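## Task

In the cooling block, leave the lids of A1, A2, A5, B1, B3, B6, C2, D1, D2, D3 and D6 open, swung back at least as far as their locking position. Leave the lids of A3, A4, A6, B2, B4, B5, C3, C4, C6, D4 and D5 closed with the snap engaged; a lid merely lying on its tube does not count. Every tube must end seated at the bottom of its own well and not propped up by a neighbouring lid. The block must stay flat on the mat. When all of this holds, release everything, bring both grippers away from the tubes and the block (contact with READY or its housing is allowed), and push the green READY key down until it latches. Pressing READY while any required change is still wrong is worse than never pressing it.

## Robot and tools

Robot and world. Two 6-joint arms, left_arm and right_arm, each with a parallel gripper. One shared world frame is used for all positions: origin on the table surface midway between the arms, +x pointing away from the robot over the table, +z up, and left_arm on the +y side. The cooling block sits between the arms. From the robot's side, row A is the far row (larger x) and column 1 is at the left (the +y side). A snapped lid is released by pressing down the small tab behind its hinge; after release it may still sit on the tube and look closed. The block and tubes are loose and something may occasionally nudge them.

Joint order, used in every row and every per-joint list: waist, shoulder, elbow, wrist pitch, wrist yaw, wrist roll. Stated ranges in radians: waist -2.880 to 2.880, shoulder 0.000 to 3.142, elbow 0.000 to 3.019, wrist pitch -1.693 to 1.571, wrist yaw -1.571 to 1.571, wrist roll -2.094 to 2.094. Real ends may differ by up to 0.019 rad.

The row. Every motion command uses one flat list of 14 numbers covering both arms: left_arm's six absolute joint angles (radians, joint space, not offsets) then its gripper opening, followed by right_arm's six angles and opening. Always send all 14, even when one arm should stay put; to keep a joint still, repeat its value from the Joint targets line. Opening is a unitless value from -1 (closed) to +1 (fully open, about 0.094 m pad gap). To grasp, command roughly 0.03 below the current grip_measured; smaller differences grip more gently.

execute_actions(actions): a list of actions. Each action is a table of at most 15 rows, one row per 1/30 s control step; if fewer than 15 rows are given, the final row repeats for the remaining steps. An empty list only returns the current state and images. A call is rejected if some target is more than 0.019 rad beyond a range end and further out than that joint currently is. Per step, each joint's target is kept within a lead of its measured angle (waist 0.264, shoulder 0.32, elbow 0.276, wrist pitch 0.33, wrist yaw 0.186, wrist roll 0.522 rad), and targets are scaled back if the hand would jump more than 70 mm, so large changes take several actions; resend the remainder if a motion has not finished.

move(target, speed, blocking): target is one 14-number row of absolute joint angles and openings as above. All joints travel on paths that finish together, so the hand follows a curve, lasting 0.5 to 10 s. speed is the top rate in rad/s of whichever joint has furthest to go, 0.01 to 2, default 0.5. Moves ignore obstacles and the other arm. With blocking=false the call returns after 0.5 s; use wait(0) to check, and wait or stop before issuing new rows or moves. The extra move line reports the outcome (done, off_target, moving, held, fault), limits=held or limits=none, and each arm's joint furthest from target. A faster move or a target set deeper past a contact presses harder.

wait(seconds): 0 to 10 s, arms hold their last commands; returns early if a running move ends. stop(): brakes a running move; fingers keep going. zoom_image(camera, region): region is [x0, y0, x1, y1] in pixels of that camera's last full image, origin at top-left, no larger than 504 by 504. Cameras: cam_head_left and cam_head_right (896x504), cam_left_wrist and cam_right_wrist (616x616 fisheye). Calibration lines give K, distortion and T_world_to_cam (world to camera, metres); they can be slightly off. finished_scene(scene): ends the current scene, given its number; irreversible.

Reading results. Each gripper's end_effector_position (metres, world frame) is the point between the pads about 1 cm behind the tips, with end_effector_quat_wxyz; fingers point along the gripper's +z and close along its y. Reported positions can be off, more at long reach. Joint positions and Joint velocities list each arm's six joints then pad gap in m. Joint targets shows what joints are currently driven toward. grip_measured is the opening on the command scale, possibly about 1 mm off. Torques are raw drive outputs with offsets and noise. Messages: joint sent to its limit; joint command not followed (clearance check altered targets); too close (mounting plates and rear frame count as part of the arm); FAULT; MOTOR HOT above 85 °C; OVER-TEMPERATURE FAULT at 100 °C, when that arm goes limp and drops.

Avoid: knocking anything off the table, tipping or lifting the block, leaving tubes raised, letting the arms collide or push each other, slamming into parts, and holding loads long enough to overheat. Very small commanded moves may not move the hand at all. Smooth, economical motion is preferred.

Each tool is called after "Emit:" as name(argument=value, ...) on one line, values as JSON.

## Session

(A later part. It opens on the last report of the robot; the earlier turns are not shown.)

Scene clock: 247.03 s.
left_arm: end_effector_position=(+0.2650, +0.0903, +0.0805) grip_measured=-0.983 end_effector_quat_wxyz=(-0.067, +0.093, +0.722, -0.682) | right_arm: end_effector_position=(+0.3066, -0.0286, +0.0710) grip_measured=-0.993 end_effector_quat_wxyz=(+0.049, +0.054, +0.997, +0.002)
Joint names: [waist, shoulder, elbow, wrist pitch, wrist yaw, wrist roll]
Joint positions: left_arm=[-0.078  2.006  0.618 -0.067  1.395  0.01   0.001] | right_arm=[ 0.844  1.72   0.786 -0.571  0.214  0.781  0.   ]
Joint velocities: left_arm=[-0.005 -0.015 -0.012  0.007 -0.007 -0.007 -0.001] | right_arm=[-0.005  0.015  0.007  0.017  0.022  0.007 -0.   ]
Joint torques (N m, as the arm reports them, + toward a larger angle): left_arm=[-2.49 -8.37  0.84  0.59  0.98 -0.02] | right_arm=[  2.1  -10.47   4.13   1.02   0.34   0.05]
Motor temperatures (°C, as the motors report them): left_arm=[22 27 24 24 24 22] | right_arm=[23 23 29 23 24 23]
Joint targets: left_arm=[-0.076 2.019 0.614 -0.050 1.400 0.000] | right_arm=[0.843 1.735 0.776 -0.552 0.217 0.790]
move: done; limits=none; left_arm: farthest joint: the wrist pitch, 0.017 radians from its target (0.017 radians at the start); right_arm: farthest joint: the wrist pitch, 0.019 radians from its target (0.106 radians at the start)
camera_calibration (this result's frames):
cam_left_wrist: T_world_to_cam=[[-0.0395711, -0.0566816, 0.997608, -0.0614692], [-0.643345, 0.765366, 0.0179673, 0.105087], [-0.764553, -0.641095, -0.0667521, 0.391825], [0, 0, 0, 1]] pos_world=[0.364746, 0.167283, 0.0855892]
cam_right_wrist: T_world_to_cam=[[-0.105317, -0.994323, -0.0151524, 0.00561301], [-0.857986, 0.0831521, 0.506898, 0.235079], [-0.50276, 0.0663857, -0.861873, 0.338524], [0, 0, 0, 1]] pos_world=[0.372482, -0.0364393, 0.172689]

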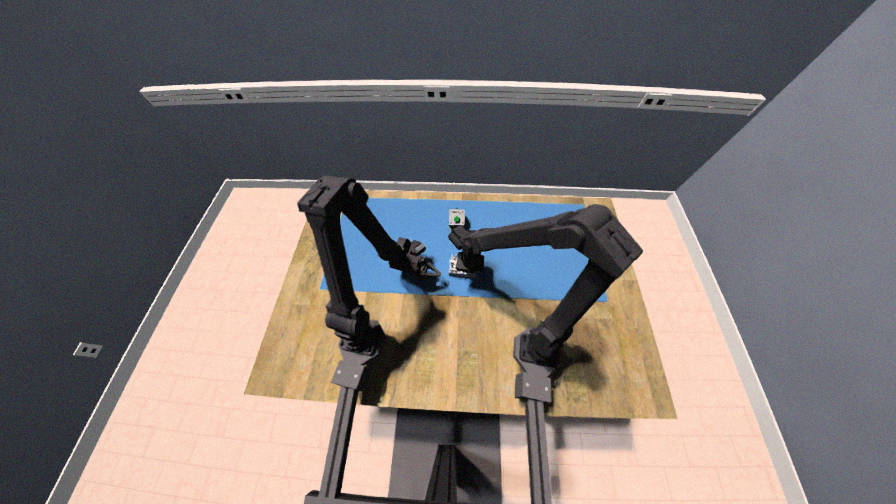

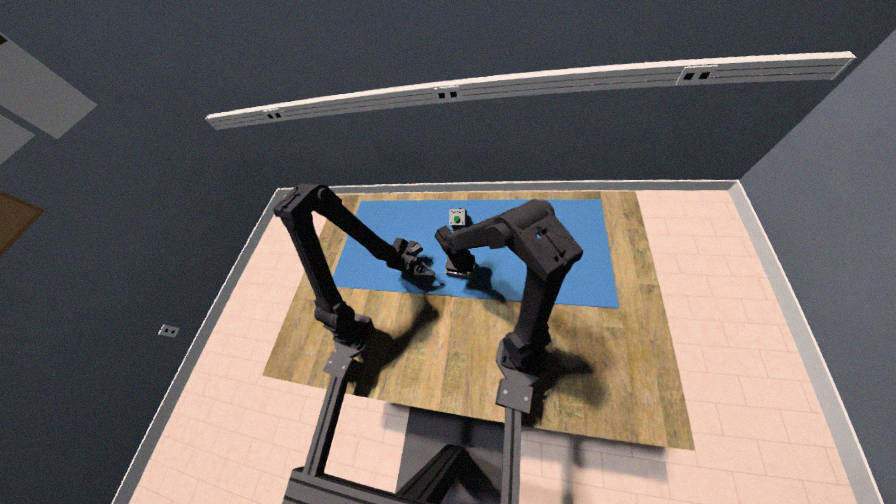

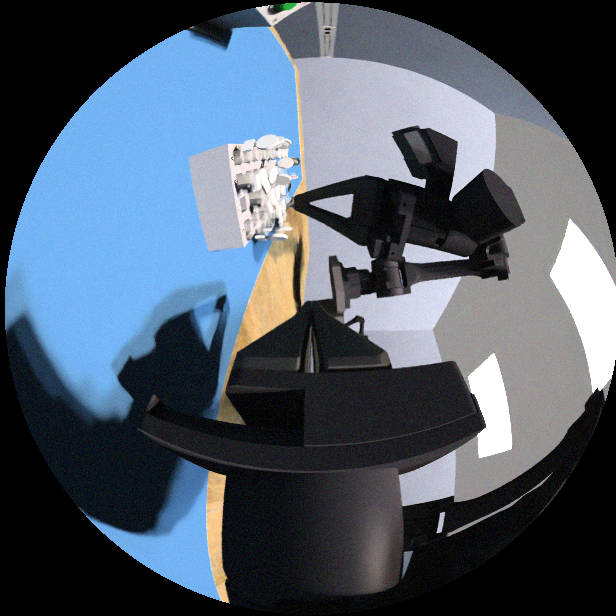

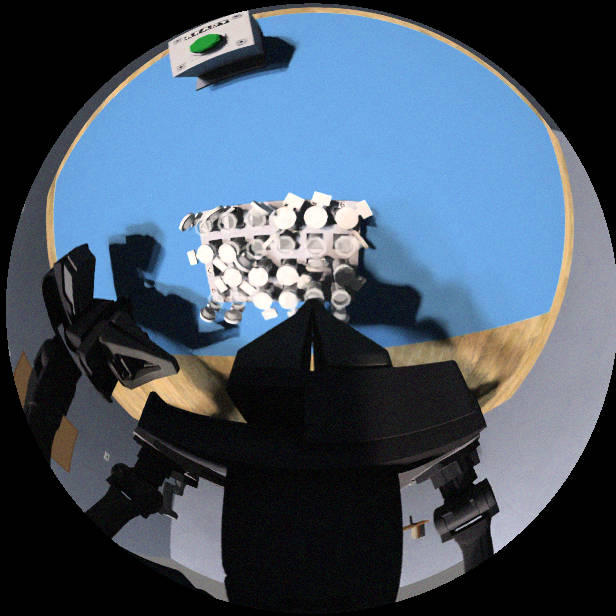

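Emit:
move(target=[-0.076,2.019,0.614,-0.05,1.4,0,-1, 0.843,1.762,0.776,-0.524,0.243,0.79,-1], speed=0.03)

Emit:
zoom_image(camera="cam_left_wrist", region=[250, 160, 330, 240])

Emit:
zoom_image(camera="cam_right_wrist", region=[230, 200, 390, 340])

Scene clock: 256.53 s.
left_arm: end_effector_position=(+0.2650, +0.0903, +0.0805) grip_measured=-0.983 end_effector_quat_wxyz=(-0.067, +0.093, +0.722, -0.682) | right_arm: end_effector_position=(+0.3110, -0.0291, +0.0653) grip_measured=-0.993 end_effector_quat_wxyz=(+0.060, +0.055, +0.997, -0.004)
Joint names: [waist, shoulder, elbow, wrist pitch, wrist yaw, wrist roll]
Joint positions: left_arm=[-0.078  2.006  0.618 -0.067  1.395  0.01   0.001] | right_arm=[ 0.844  1.738  0.786 -0.544  0.237  0.781  0.   ]
Joint velocities: left_arm=[ 0.005 -0.005 -0.022  0.002 -0.007  0.051  0.001] | right_arm=[-0.005 -0.005 -0.012 -0.002 -0.007 -0.051 -0.001]
Joint torques (N m, as the arm reports them, + toward a larger angle): left_arm=[-2.48 -8.31  0.82  0.46  0.97 -0.01] | right_arm=[ 2.15 -9.71  3.81  1.13  0.43  0.02]
Motor temperatures (°C, as the motors report them): left_arm=[22 27 24 24 24 22] | right_arm=[23 23 29 23 24 23]
Joint targets: left_arm=[-0.076 2.019 0.614 -0.050 1.400 -0.000] | right_arm=[0.843 1.762 0.776 -0.524 0.243 0.790]
move: off_target (right_arm); limits=none; left_arm: farthest joint: the wrist pitch, 0.017 radians from its target (0.017 radians at the start); right_arm: farthest joint: the shoulder, 0.024 radians from its target (0.042 radians at the start)
camera_calibration (this result's frames):
cam_left_wrist: T_world_to_cam=[[-0.0395711, -0.0566816, 0.997608, -0.0614692], [-0.643345, 0.765366, 0.0179673, 0.105087], [-0.764553, -0.641095, -0.0667521, 0.391825], [0, 0, 0, 1]] pos_world=[0.364746, 0.167283, 0.0855892]
cam_right_wrist: T_world_to_cam=[[-0.108358, -0.9941, -0.00488092, 0.00586399], [-0.868497, 0.0922758, 0.48703, 0.24666], [-0.483706, 0.0570127, -0.873371, 0.33039], [0, 0, 0, 1]] pos_world=[0.37467, -0.0357678, 0.168451]

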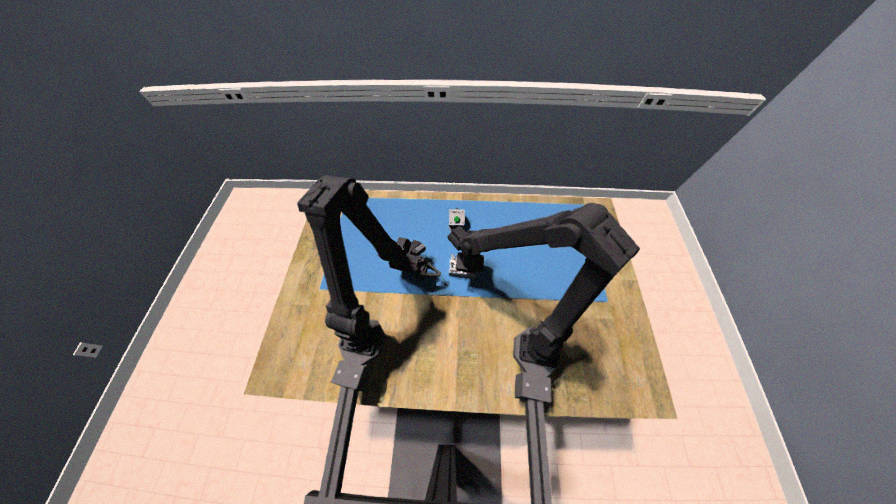

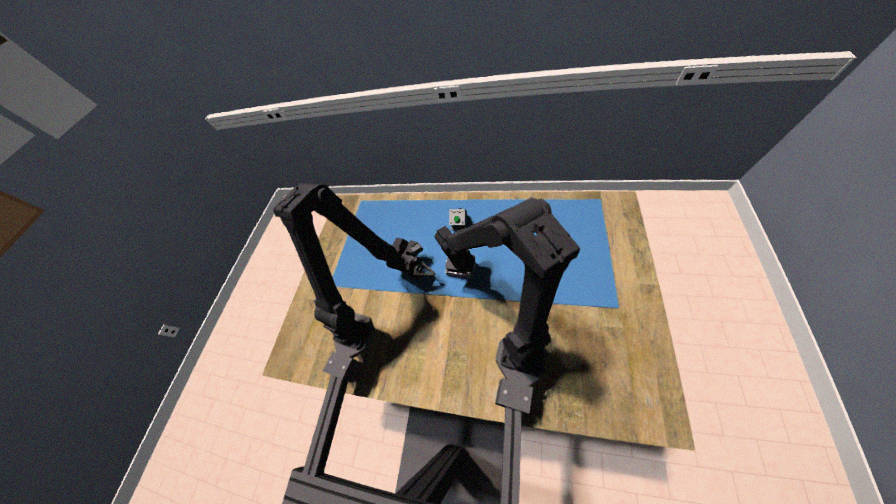

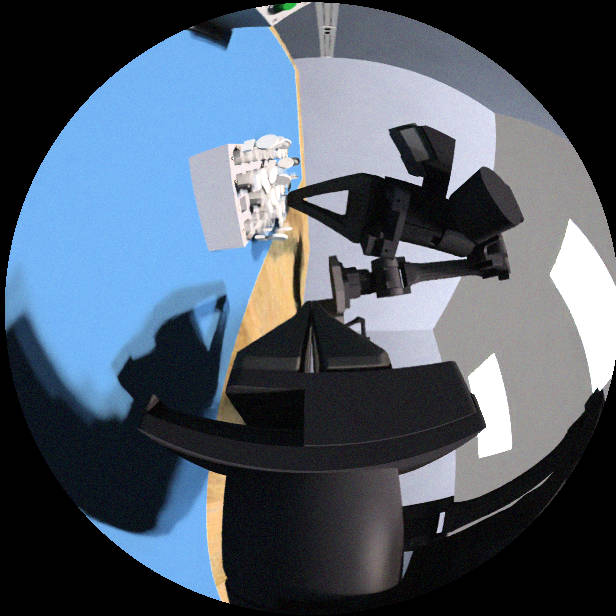

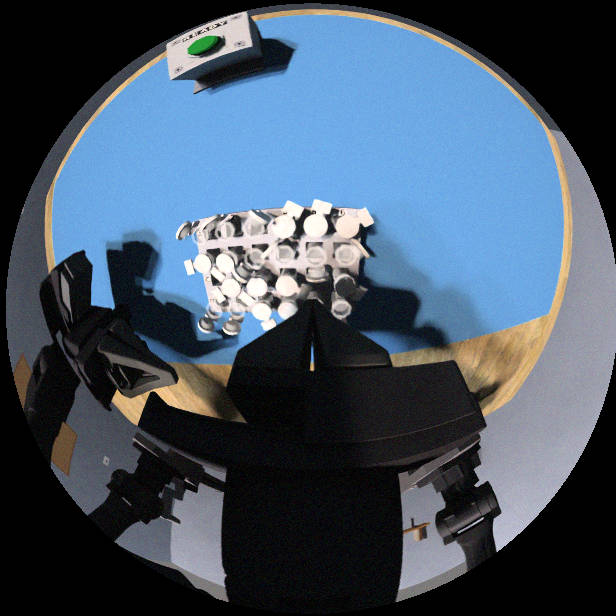

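Region (250, 160, 330, 240) of cam_left_wrist's 616x616 image, scaled by 6.300, with more detail than that image has.

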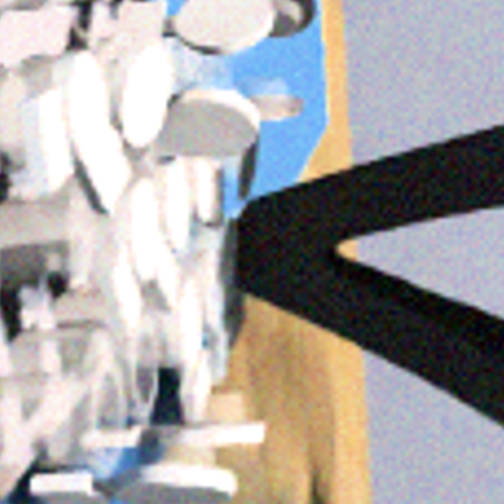

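Region (230, 200, 390, 340) of cam_right_wrist's 616x616 image, scaled by 3.150, with more detail than that image has; it fills the top 441 rows of this view, and the rest is white.

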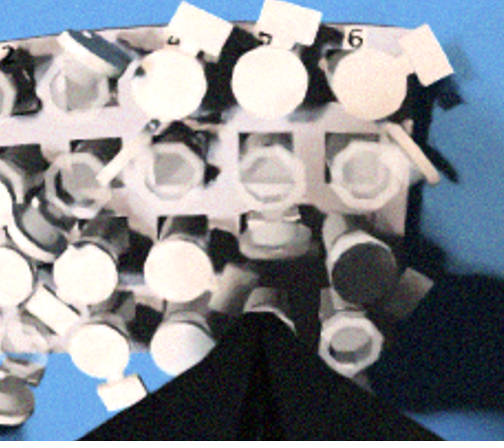

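Emit:
move(target=[-0.076,2.019,0.614,-0.05,1.4,0,-1, 0.843,1.785,0.776,-0.524,0.243,0.79,-1], speed=0.02)

Scene clock: 263.60 s.
left_arm: end_effector_position=(+0.2650, +0.0903, +0.0805) grip_measured=-0.983 end_effector_quat_wxyz=(-0.067, +0.093, +0.722, -0.682) | right_arm: end_effector_position=(+0.3107, -0.0295, +0.0638) grip_measured=-0.993 end_effector_quat_wxyz=(+0.060, +0.055, +0.997, -0.005)
Joint names: [waist, shoulder, elbow, wrist pitch, wrist yaw, wrist roll]
Joint positions: left_arm=[-0.078  2.006  0.618 -0.067  1.395  0.01   0.001] | right_arm=[ 0.844  1.742  0.786 -0.543  0.239  0.781  0.   ]
Joint velocities: left_arm=[-0.005 -0.005 -0.022 -0.002  0.037  0.022  0.   ] | right_arm=[-0.005  0.005  0.002 -0.012  0.081  0.022 -0.   ]
Joint torques (N m, as the arm reports them, + toward a larger angle): left_arm=[-2.48 -8.34  0.79  0.49  0.98 -0.03] | right_arm=[ 2.18 -8.53  4.05  0.88  0.37  0.04]
Motor temperatures (°C, as the motors report them): left_arm=[22 27 24 24 24 22] | right_arm=[23 23 29 23 24 23]
Joint targets: left_arm=[-0.076 2.019 0.614 -0.050 1.400 0.000] | right_arm=[0.843 1.785 0.776 -0.524 0.243 0.790]
move: off_target (right_arm); limits=none; left_arm: farthest joint: the wrist pitch, 0.017 radians from its target (0.017 radians at the start); right_arm: farthest joint: the shoulder, 0.043 radians from its target (0.047 radians at the start)
camera_calibration (this result's frames):
cam_left_wrist: T_world_to_cam=[[-0.0395711, -0.0566816, 0.997608, -0.0614692], [-0.643345, 0.765366, 0.0179673, 0.105087], [-0.764553, -0.641095, -0.0667521, 0.391825], [0, 0, 0, 1]] pos_world=[0.364746, 0.167283, 0.0855892]
cam_right_wrist: T_world_to_cam=[[-0.108063, -0.994143, -0.00137851, 0.00510705], [-0.867966, 0.0936712, 0.487709, 0.246963], [-0.484723, 0.0538997, -0.873005, 0.32915], [0, 0, 0, 1]] pos_world=[0.374455, -0.0357973, 0.166911]

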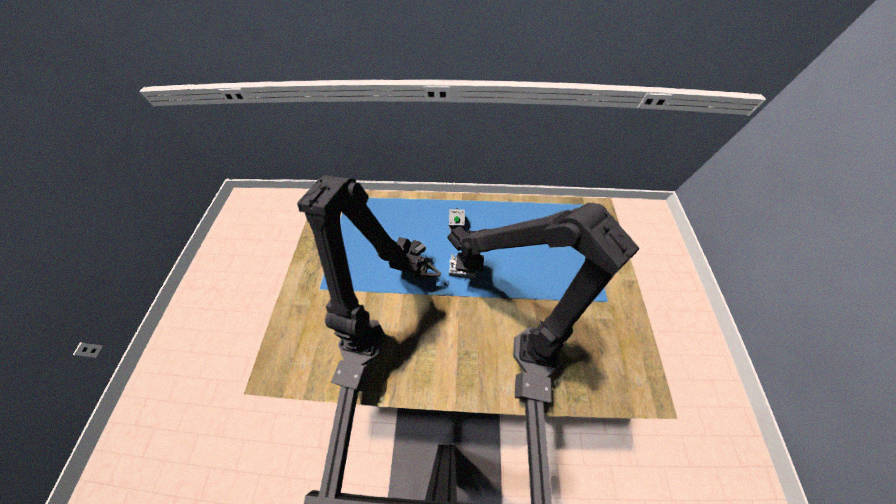

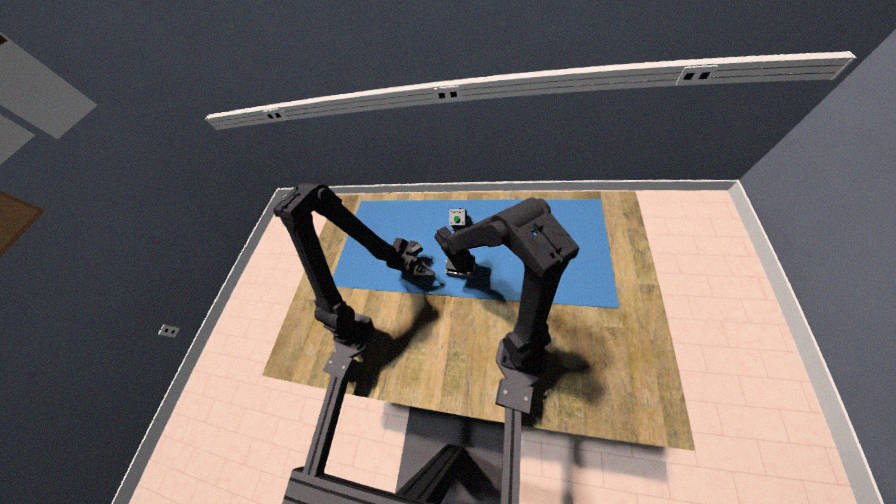

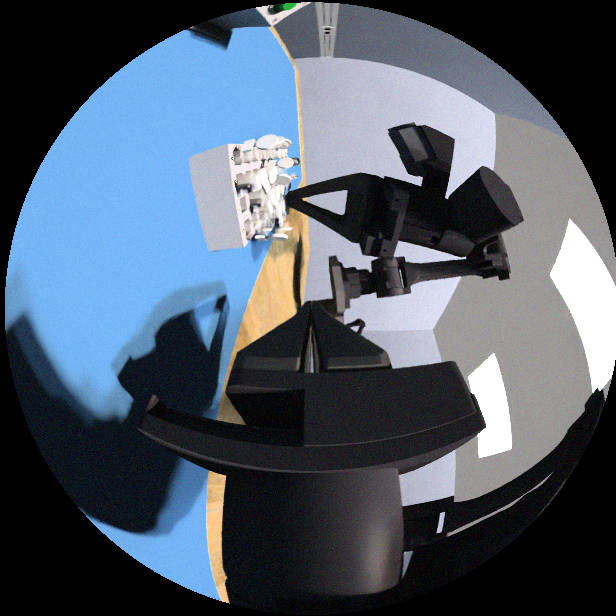

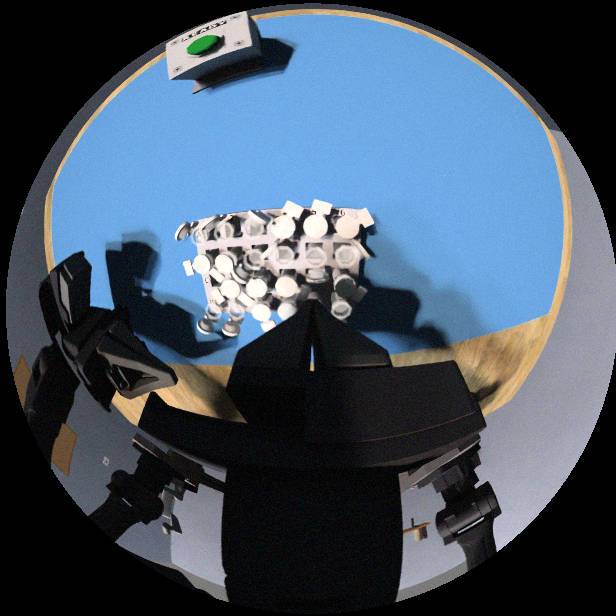

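Emit:
move(target=[-0.076,2.019,0.614,-0.05,1.4,0,-1, 0.843,1.815,0.776,-0.524,0.243,0.79,-1], speed=0.04)

Emit:
zoom_image(camera="cam_left_wrist", region=[250, 160, 330, 240])

Scene clock: 268.73 s.
left_arm: end_effector_position=(+0.2650, +0.0903, +0.0805) grip_measured=-0.983 end_effector_quat_wxyz=(-0.067, +0.093, +0.722, -0.682) | right_arm: end_effector_position=(+0.3102, -0.0297, +0.0628) grip_measured=-0.993 end_effector_quat_wxyz=(+0.059, +0.055, +0.997, -0.006)
Joint names: [waist, shoulder, elbow, wrist pitch, wrist yaw, wrist roll]
Joint positions: left_arm=[-0.078  2.006  0.618 -0.067  1.395  0.01   0.001] | right_arm=[ 0.844  1.745  0.786 -0.543  0.24   0.781  0.   ]
Joint velocities: left_arm=[-0.015 -0.005 -0.012 -0.017  0.007  0.007  0.001] | right_arm=[-0.005  0.005  0.012 -0.017 -0.007  0.066 -0.001]
Joint torques (N m, as the arm reports them, + toward a larger angle): left_arm=[-2.5  -8.29  0.88  0.51  0.95 -0.02] | right_arm=[ 2.06 -6.37  3.98  1.04  0.35  0.04]
Motor temperatures (°C, as the motors report them): left_arm=[22 27 24 24 24 22] | right_arm=[23 23 28 23 24 23]
Joint targets: left_arm=[-0.076 2.019 0.614 -0.050 1.400 0.000] | right_arm=[0.843 1.815 0.776 -0.524 0.243 0.790]
move: off_target (right_arm); limits=none; left_arm: farthest joint: the wrist pitch, 0.017 radians from its target (0.017 radians at the start); right_arm: farthest joint: the shoulder, 0.070 radians from its target (0.073 radians at the start)
camera_calibration (this result's frames):
cam_left_wrist: T_world_to_cam=[[-0.0395711, -0.0566816, 0.997608, -0.0614692], [-0.643345, 0.765366, 0.0179673, 0.105087], [-0.764553, -0.641095, -0.0667521, 0.391825], [0, 0, 0, 1]] pos_world=[0.364746, 0.167283, 0.0855892]
cam_right_wrist: T_world_to_cam=[[-0.107694, -0.994184, 0.000776014, 0.00455512], [-0.867121, 0.094312, 0.489088, 0.246749], [-0.486316, 0.0519991, -0.872234, 0.32849], [0, 0, 0, 1]] pos_world=[0.374202, -0.035824, 0.165835]

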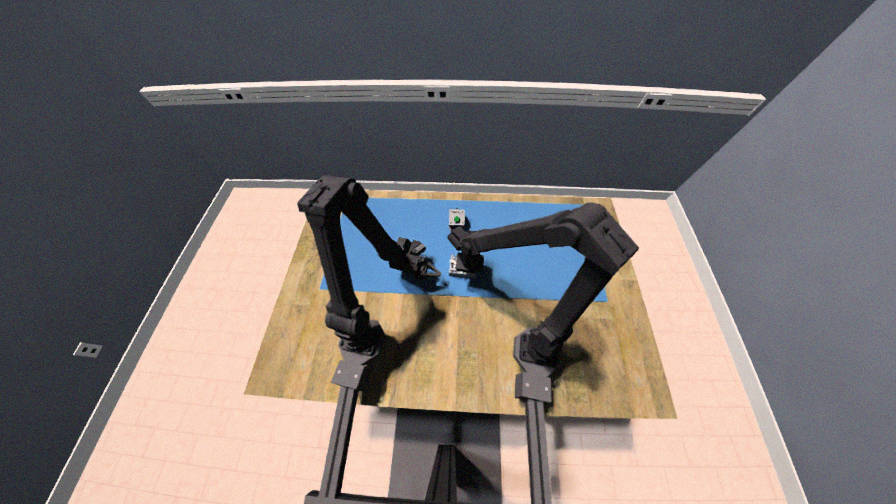

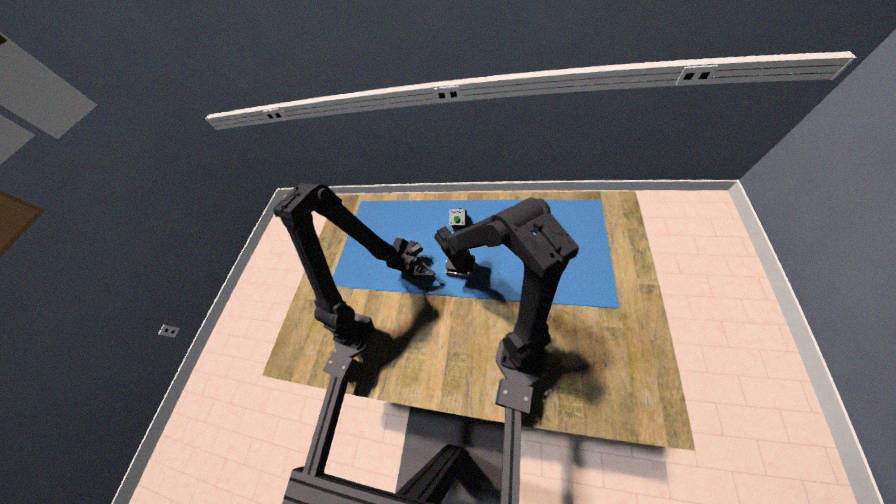

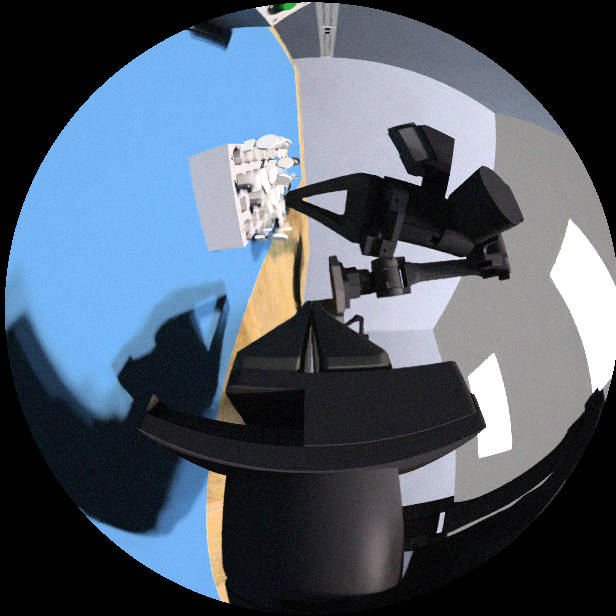

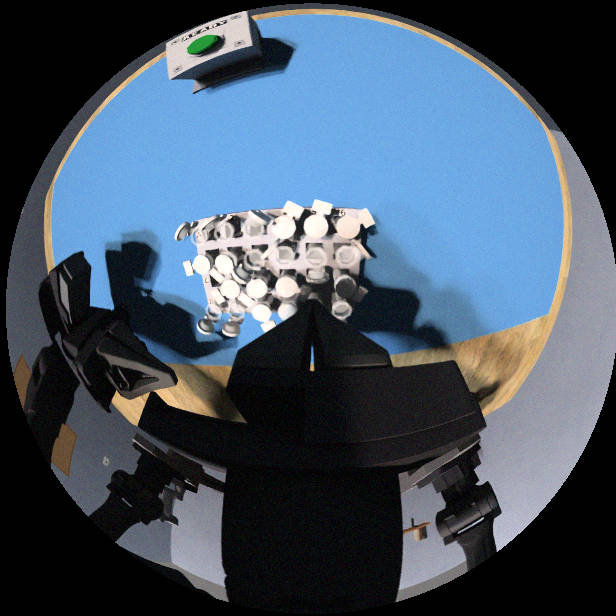

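Region (250, 160, 330, 240) of cam_left_wrist's 616x616 image, scaled by 6.300, with more detail than that image has.

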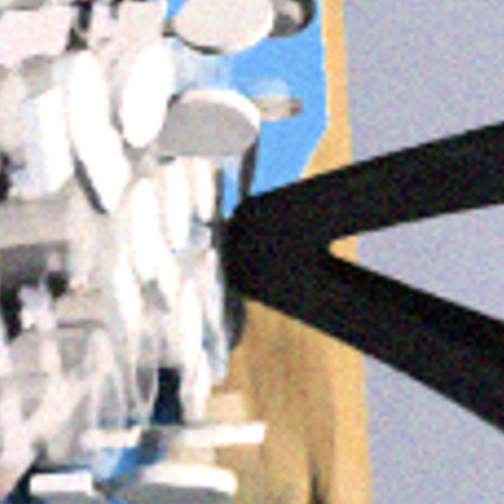

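Emit:
execute_actions(actions=[[[-0.076,2.019,0.614,-0.05,1.4,0,-1, 0.843,1.78,0.79,-0.54,0.243,0.79,-1],[-0.076,2.019,0.614,-0.05,1.4,0,-1, 0.843,1.76,0.80,-0.545,0.243,0.79,-1],[-0.076,2.019,0.614,-0.05,1.4,0,-1, 0.843,1.74,0.81,-0.55,0.24,0.79,-1],[-0.076,2.019,0.614,-0.05,1.4,0,-1, 0.843,1.72,0.82,-0.555,0.24,0.79,-1]],[[-0.076,2.019,0.614,-0.05,1.4,0,-1, 0.843,1.71,0.825,-0.558,0.237,0.78,-1],[-0.076,2.019,0.614,-0.05,1.4,0,-1, 0.843,1.70,0.825,-0.558,0.237,0.78,-1]]])

Scene clock: 288.67 s.
left_arm: end_effector_position=(+0.2650, +0.0903, +0.0805) grip_measured=-0.983 end_effector_quat_wxyz=(-0.067, +0.093, +0.722, -0.682) | right_arm: end_effector_position=(+0.3178, -0.0265, +0.0784) grip_measured=-0.993 end_effector_quat_wxyz=(+0.074, +0.059, +0.995, +0.007)
Joint names: [waist, shoulder, elbow, wrist pitch, wrist yaw, wrist roll]
Joint positions: left_arm=[-0.078  2.006  0.618 -0.067  1.395  0.01   0.001] | right_arm=[ 0.844  1.704  0.787 -0.543  0.24   0.781  0.   ]
Joint velocities: left_arm=[-0.015 -0.005 -0.002 -0.002 -0.037 -0.007  0.   ] | right_arm=[-0.005 -0.024 -0.002 -0.012 -0.007 -0.051  0.   ]
Joint torques (N m, as the arm reports them, + toward a larger angle): left_arm=[-2.48 -8.05  0.87  0.59  0.99 -0.07] | right_arm=[  2.09 -13.27   7.05  -0.3    0.1   -0.09]
Motor temperatures (°C, as the motors report them): left_arm=[22 27 24 24 24 22] | right_arm=[23 23 28 23 24 23]
Joint targets: left_arm=[-0.076 2.019 0.614 -0.050 1.400 -0.000] | right_arm=[0.843 1.700 0.825 -0.558 0.237 0.780]
camera_calibration (this result's frames):
cam_left_wrist: T_world_to_cam=[[-0.0395711, -0.0566816, 0.997608, -0.0614692], [-0.643345, 0.765366, 0.0179673, 0.105087], [-0.764553, -0.641095, -0.0667521, 0.391825], [0, 0, 0, 1]] pos_world=[0.364746, 0.167283, 0.0855892]
cam_right_wrist: T_world_to_cam=[[-0.113569, -0.993101, -0.0291945, 0.0127684], [-0.881953, 0.0872414, 0.463194, 0.251986], [-0.457451, 0.0783525, -0.885776, 0.338209], [0, 0, 0, 1]] pos_world=[0.378403, -0.0358028, 0.183232]

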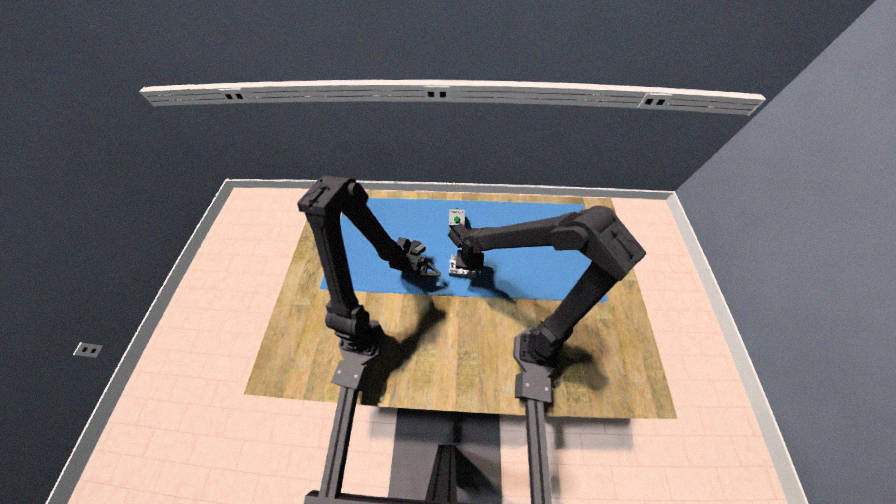

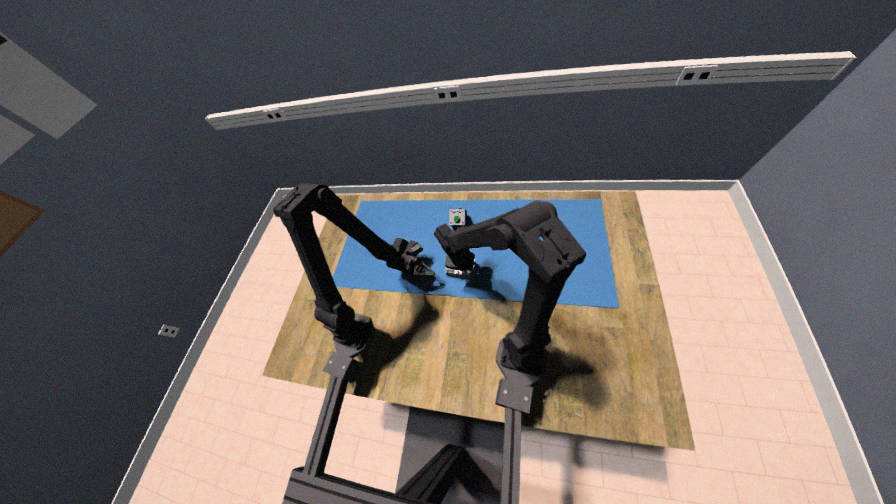

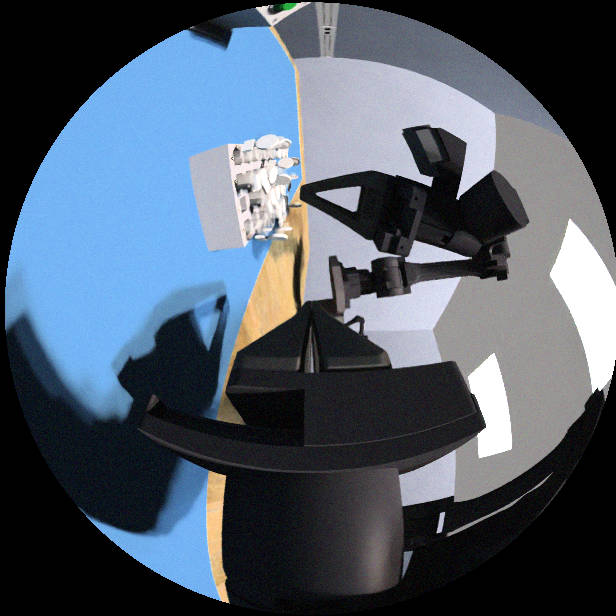

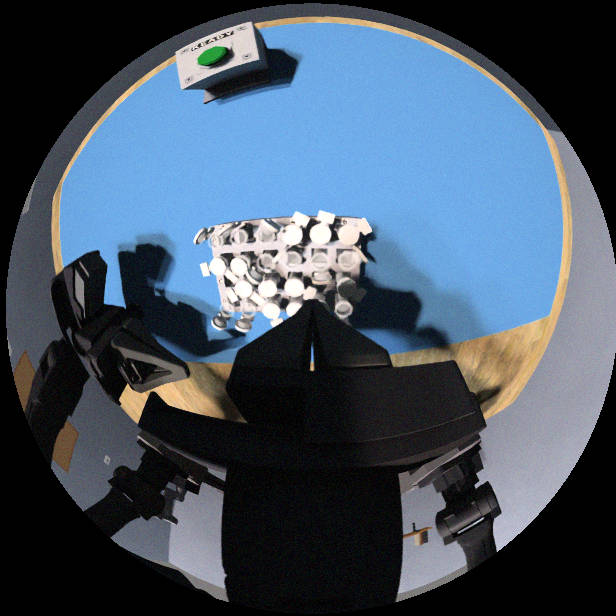

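Emit:
move(target=[-0.076,2.019,0.614,-0.05,1.4,0,-1, 0.75,1.77,0.972,-0.791,0.066,0.677,-1], speed=0.15)

Emit:
zoom_image(camera="cam_left_wrist", region=[250, 150, 340, 240])

Emit:
zoom_image(camera="cam_right_wrist", region=[230, 200, 390, 340])

Scene clock: 297.33 s.
left_arm: end_effector_position=(+0.2650, +0.0903, +0.0805) grip_measured=-0.983 end_effector_quat_wxyz=(-0.067, +0.093, +0.722, -0.682) | right_arm: end_effector_position=(+0.3290, -0.0248, +0.0890) grip_measured=-0.993 end_effector_quat_wxyz=(-0.036, +0.039, +0.998, +0.025)
Joint names: [waist, shoulder, elbow, wrist pitch, wrist yaw, wrist roll]
Joint positions: left_arm=[-0.078  2.006  0.618 -0.067  1.395  0.01   0.001] | right_arm=[ 0.764  1.753  0.93  -0.775  0.069  0.686  0.   ]
Joint velocities: left_arm=[ 0.005 -0.005 -0.007  0.002 -0.022 -0.037 -0.   ] | right_arm=[-0.005  0.005 -0.007  0.007 -0.007 -0.007 -0.001]
Joint torques (N m, as the arm reports them, + toward a larger angle): left_arm=[-2.85 -8.53  0.86  0.52  0.97 -0.02] | right_arm=[  2.36 -11.4    7.89  -0.42  -0.08  -0.16]
Motor temperatures (°C, as the motors report them): left_arm=[22 27 24 24 24 22] | right_arm=[23 23 29 23 24 23]
Joint targets: left_arm=[-0.076 2.019 0.614 -0.050 1.400 -0.000] | right_arm=[0.750 1.770 0.972 -0.791 0.066 0.677]
move: off_target (right_arm); limits=none; left_arm: farthest joint: the wrist pitch, 0.017 radians from its target (0.017 radians at the start); right_arm: farthest joint: the elbow, 0.042 radians from its target (0.185 radians at the start)
camera_calibration (this result's frames):
cam_left_wrist: T_world_to_cam=[[-0.0395711, -0.0566816, 0.997608, -0.0614692], [-0.643345, 0.765366, 0.0179673, 0.105087], [-0.764553, -0.641095, -0.0667521, 0.391825], [0, 0, 0, 1]] pos_world=[0.364746, 0.167283, 0.0855892]
cam_right_wrist: T_world_to_cam=[[-0.0779634, -0.995588, -0.052209, 0.00635664], [-0.763675, 0.0259744, 0.645078, 0.200212], [-0.640876, 0.0901632, -0.762331, 0.40223], [0, 0, 0, 1]] pos_world=[0.411173, -0.0351382, 0.177812]

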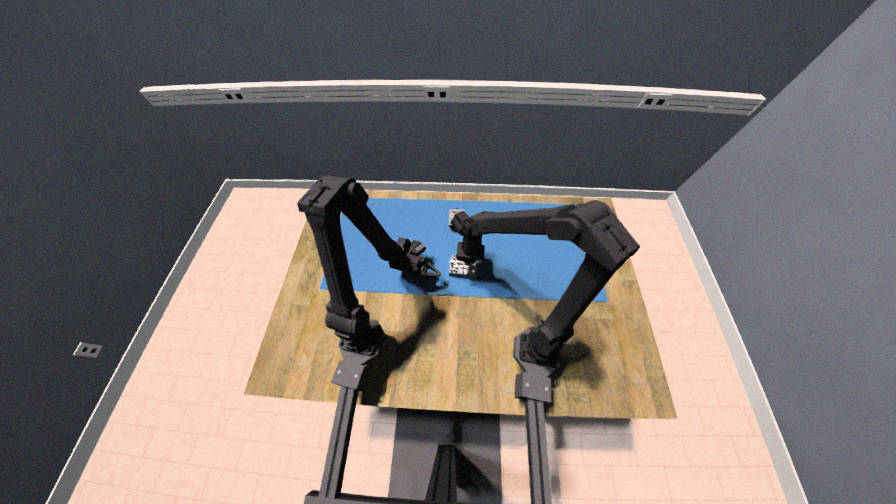

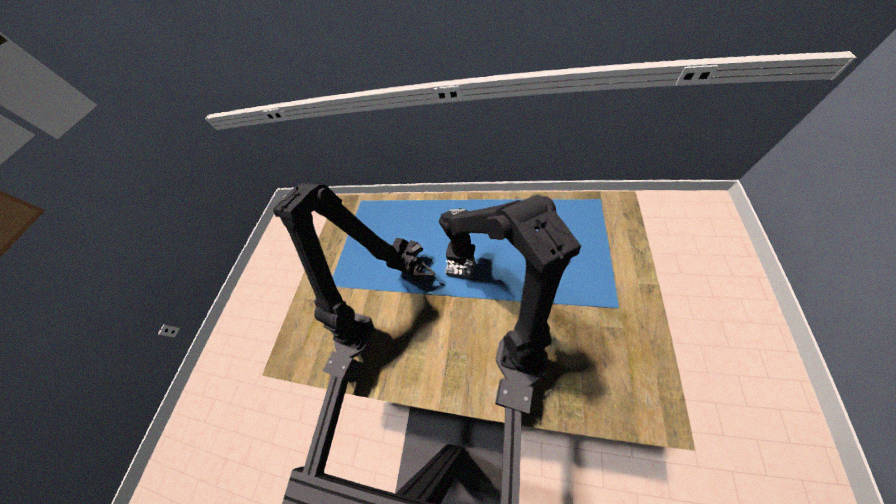

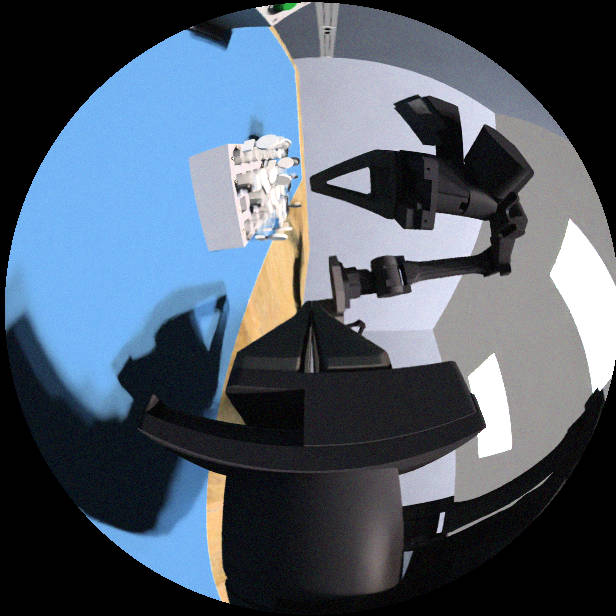

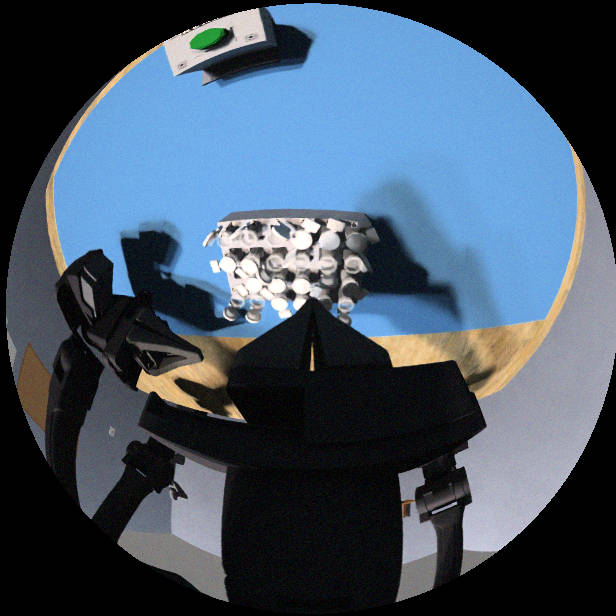

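Region (250, 150, 340, 240) of cam_left_wrist's 616x616 image, scaled by 5.600, with more detail than that image has.

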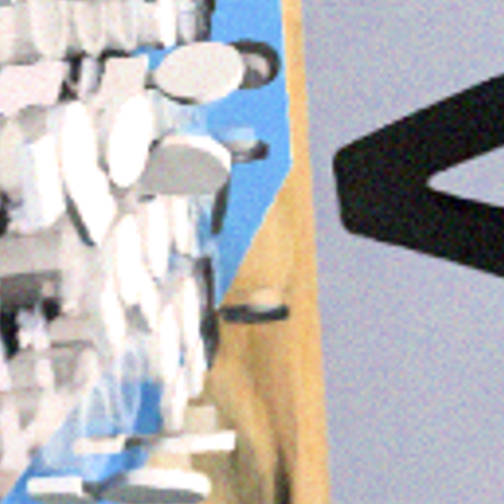

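Region (230, 200, 390, 340) of cam_right_wrist's 616x616 image, scaled by 3.150, with more detail than that image has; it fills the top 441 rows of this view, and the rest is white.

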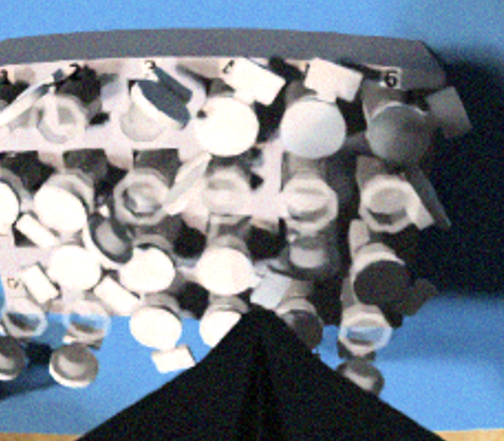

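Emit:
move(target=[-0.076,2.019,0.614,-0.05,1.4,0,-1, 0.738,1.817,0.972,-0.791,0.066,0.677,-1], speed=0.06)

Emit:
zoom_image(camera="cam_left_wrist", region=[250, 150, 340, 240])

Emit:
zoom_image(camera="cam_right_wrist", region=[230, 200, 390, 340])

Scene clock: 307.73 s.
left_arm: end_effector_position=(+0.2650, +0.0903, +0.0805) grip_measured=-0.983 end_effector_quat_wxyz=(-0.067, +0.093, +0.722, -0.682) | right_arm: end_effector_position=(+0.3229, -0.0311, +0.0699) grip_measured=-0.993 end_effector_quat_wxyz=(-0.056, +0.041, +0.998, +0.010)
Joint names: [waist, shoulder, elbow, wrist pitch, wrist yaw, wrist roll]
Joint positions: left_arm=[-0.078  2.006  0.618 -0.067  1.395  0.01   0.001] | right_arm=[ 0.752  1.801  0.93  -0.775  0.069  0.686  0.   ]
Joint velocities: left_arm=[ 0.005 -0.005  0.012 -0.007 -0.081  0.007  0.   ] | right_arm=[-0.005 -0.005 -0.002  0.007 -0.037  0.007  0.   ]
Joint torques (N m, as the arm reports them, + toward a larger angle): left_arm=[-2.59 -8.28  0.88  0.6   0.98 -0.03] | right_arm=[  1.65 -12.08   7.37  -0.6   -0.04  -0.13]
Motor temperatures (°C, as the motors report them): left_arm=[22 27 24 24 24 22] | right_arm=[23 23 30 23 24 23]
Joint targets: left_arm=[-0.076 2.019 0.614 -0.050 1.400 -0.000] | right_arm=[0.738 1.817 0.972 -0.791 0.066 0.677]
move: off_target (right_arm); limits=none; left_arm: farthest joint: the wrist pitch, 0.017 radians from its target (0.017 radians at the start); right_arm: farthest joint: the elbow, 0.042 radians from its target (0.042 radians at the start)
camera_calibration (this result's frames):
cam_left_wrist: T_world_to_cam=[[-0.0395711, -0.0566816, 0.997608, -0.0614692], [-0.643345, 0.765366, 0.0179673, 0.105087], [-0.764553, -0.641095, -0.0667521, 0.391825], [0, 0, 0, 1]] pos_world=[0.364746, 0.167283, 0.0855892]
cam_right_wrist: T_world_to_cam=[[-0.0827236, -0.996344, -0.0213567, -0.00202993], [-0.736405, 0.0466745, 0.674929, 0.197748], [-0.671464, 0.0715598, -0.737574, 0.391867], [0, 0, 0, 1]] pos_world=[0.40858, -0.0392942, 0.155522]

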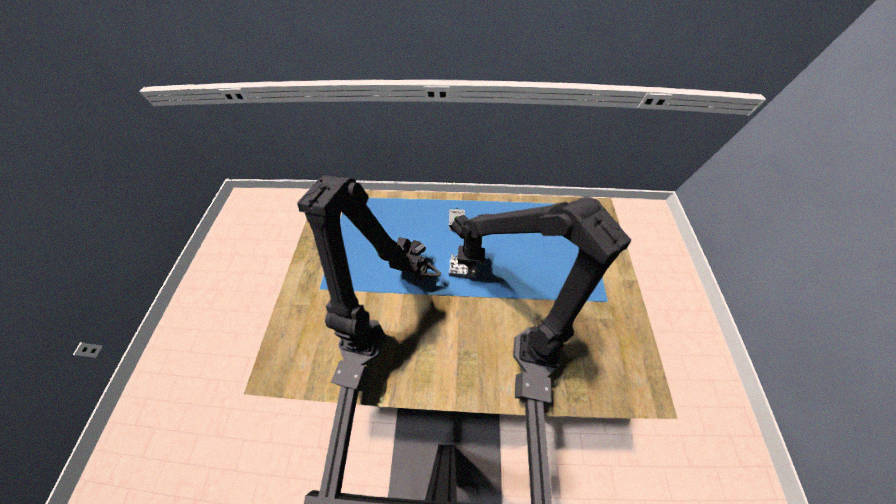

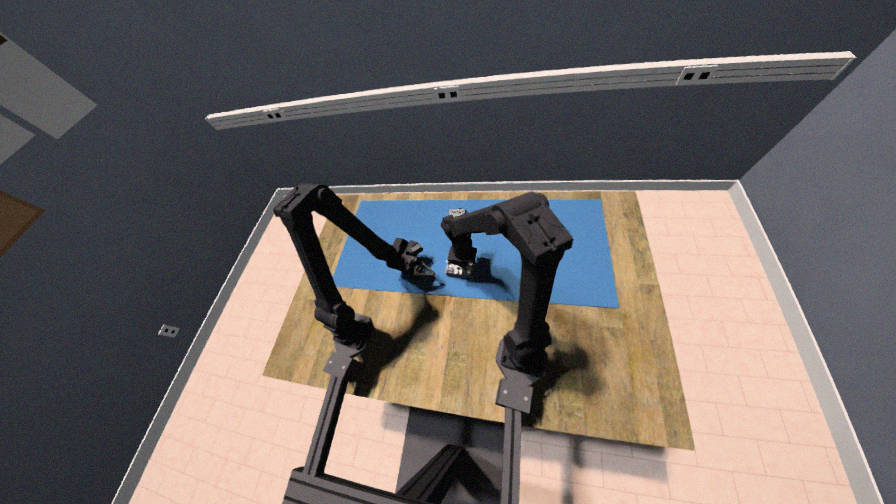

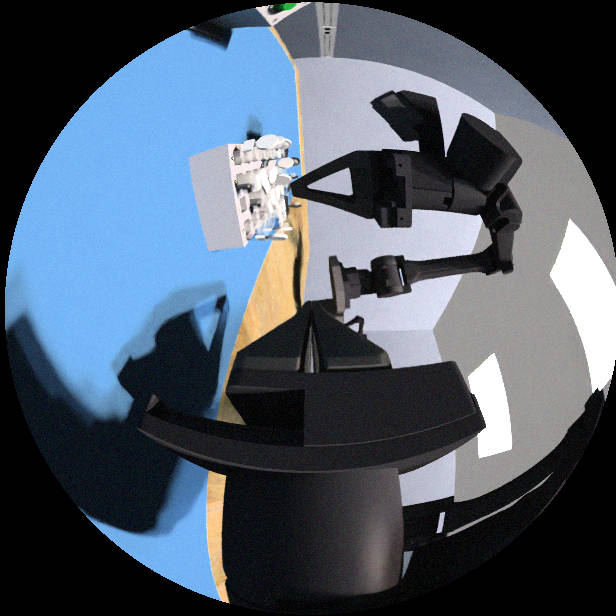

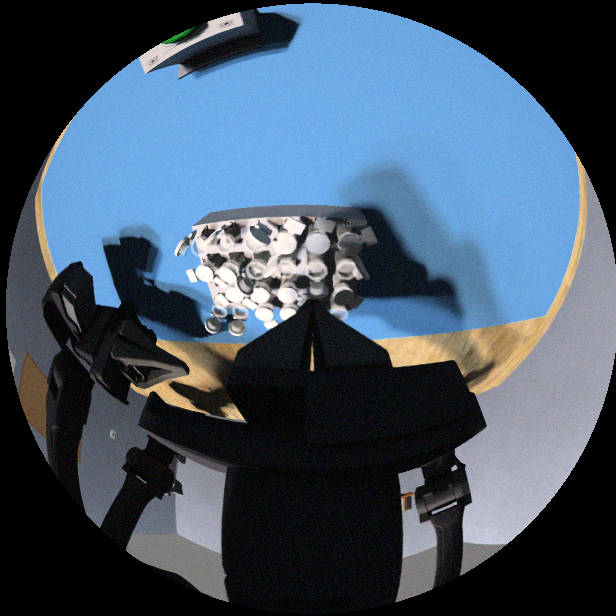

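Region (250, 150, 340, 240) of cam_left_wrist's 616x616 image, scaled by 5.600, with more detail than that image has.

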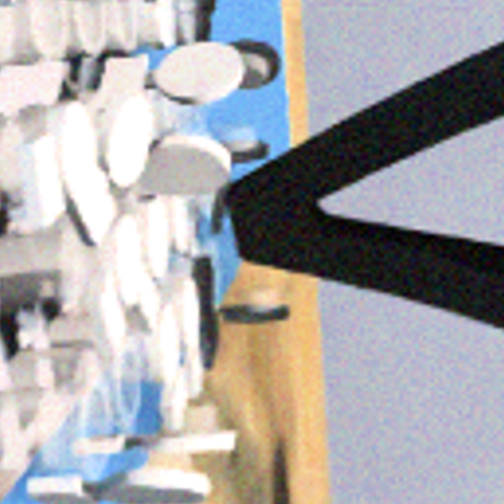

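Region (230, 200, 390, 340) of cam_right_wrist's 616x616 image, scaled by 3.150, with more detail than that image has; it fills the top 441 rows of this view, and the rest is white.

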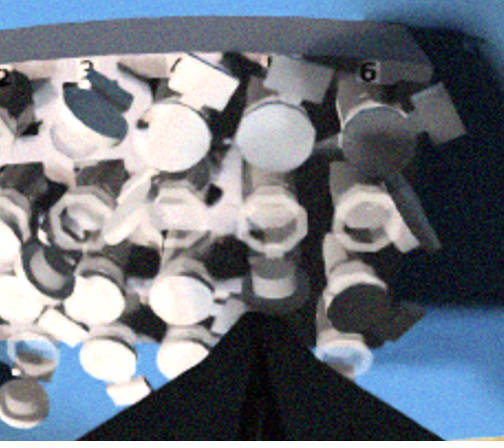

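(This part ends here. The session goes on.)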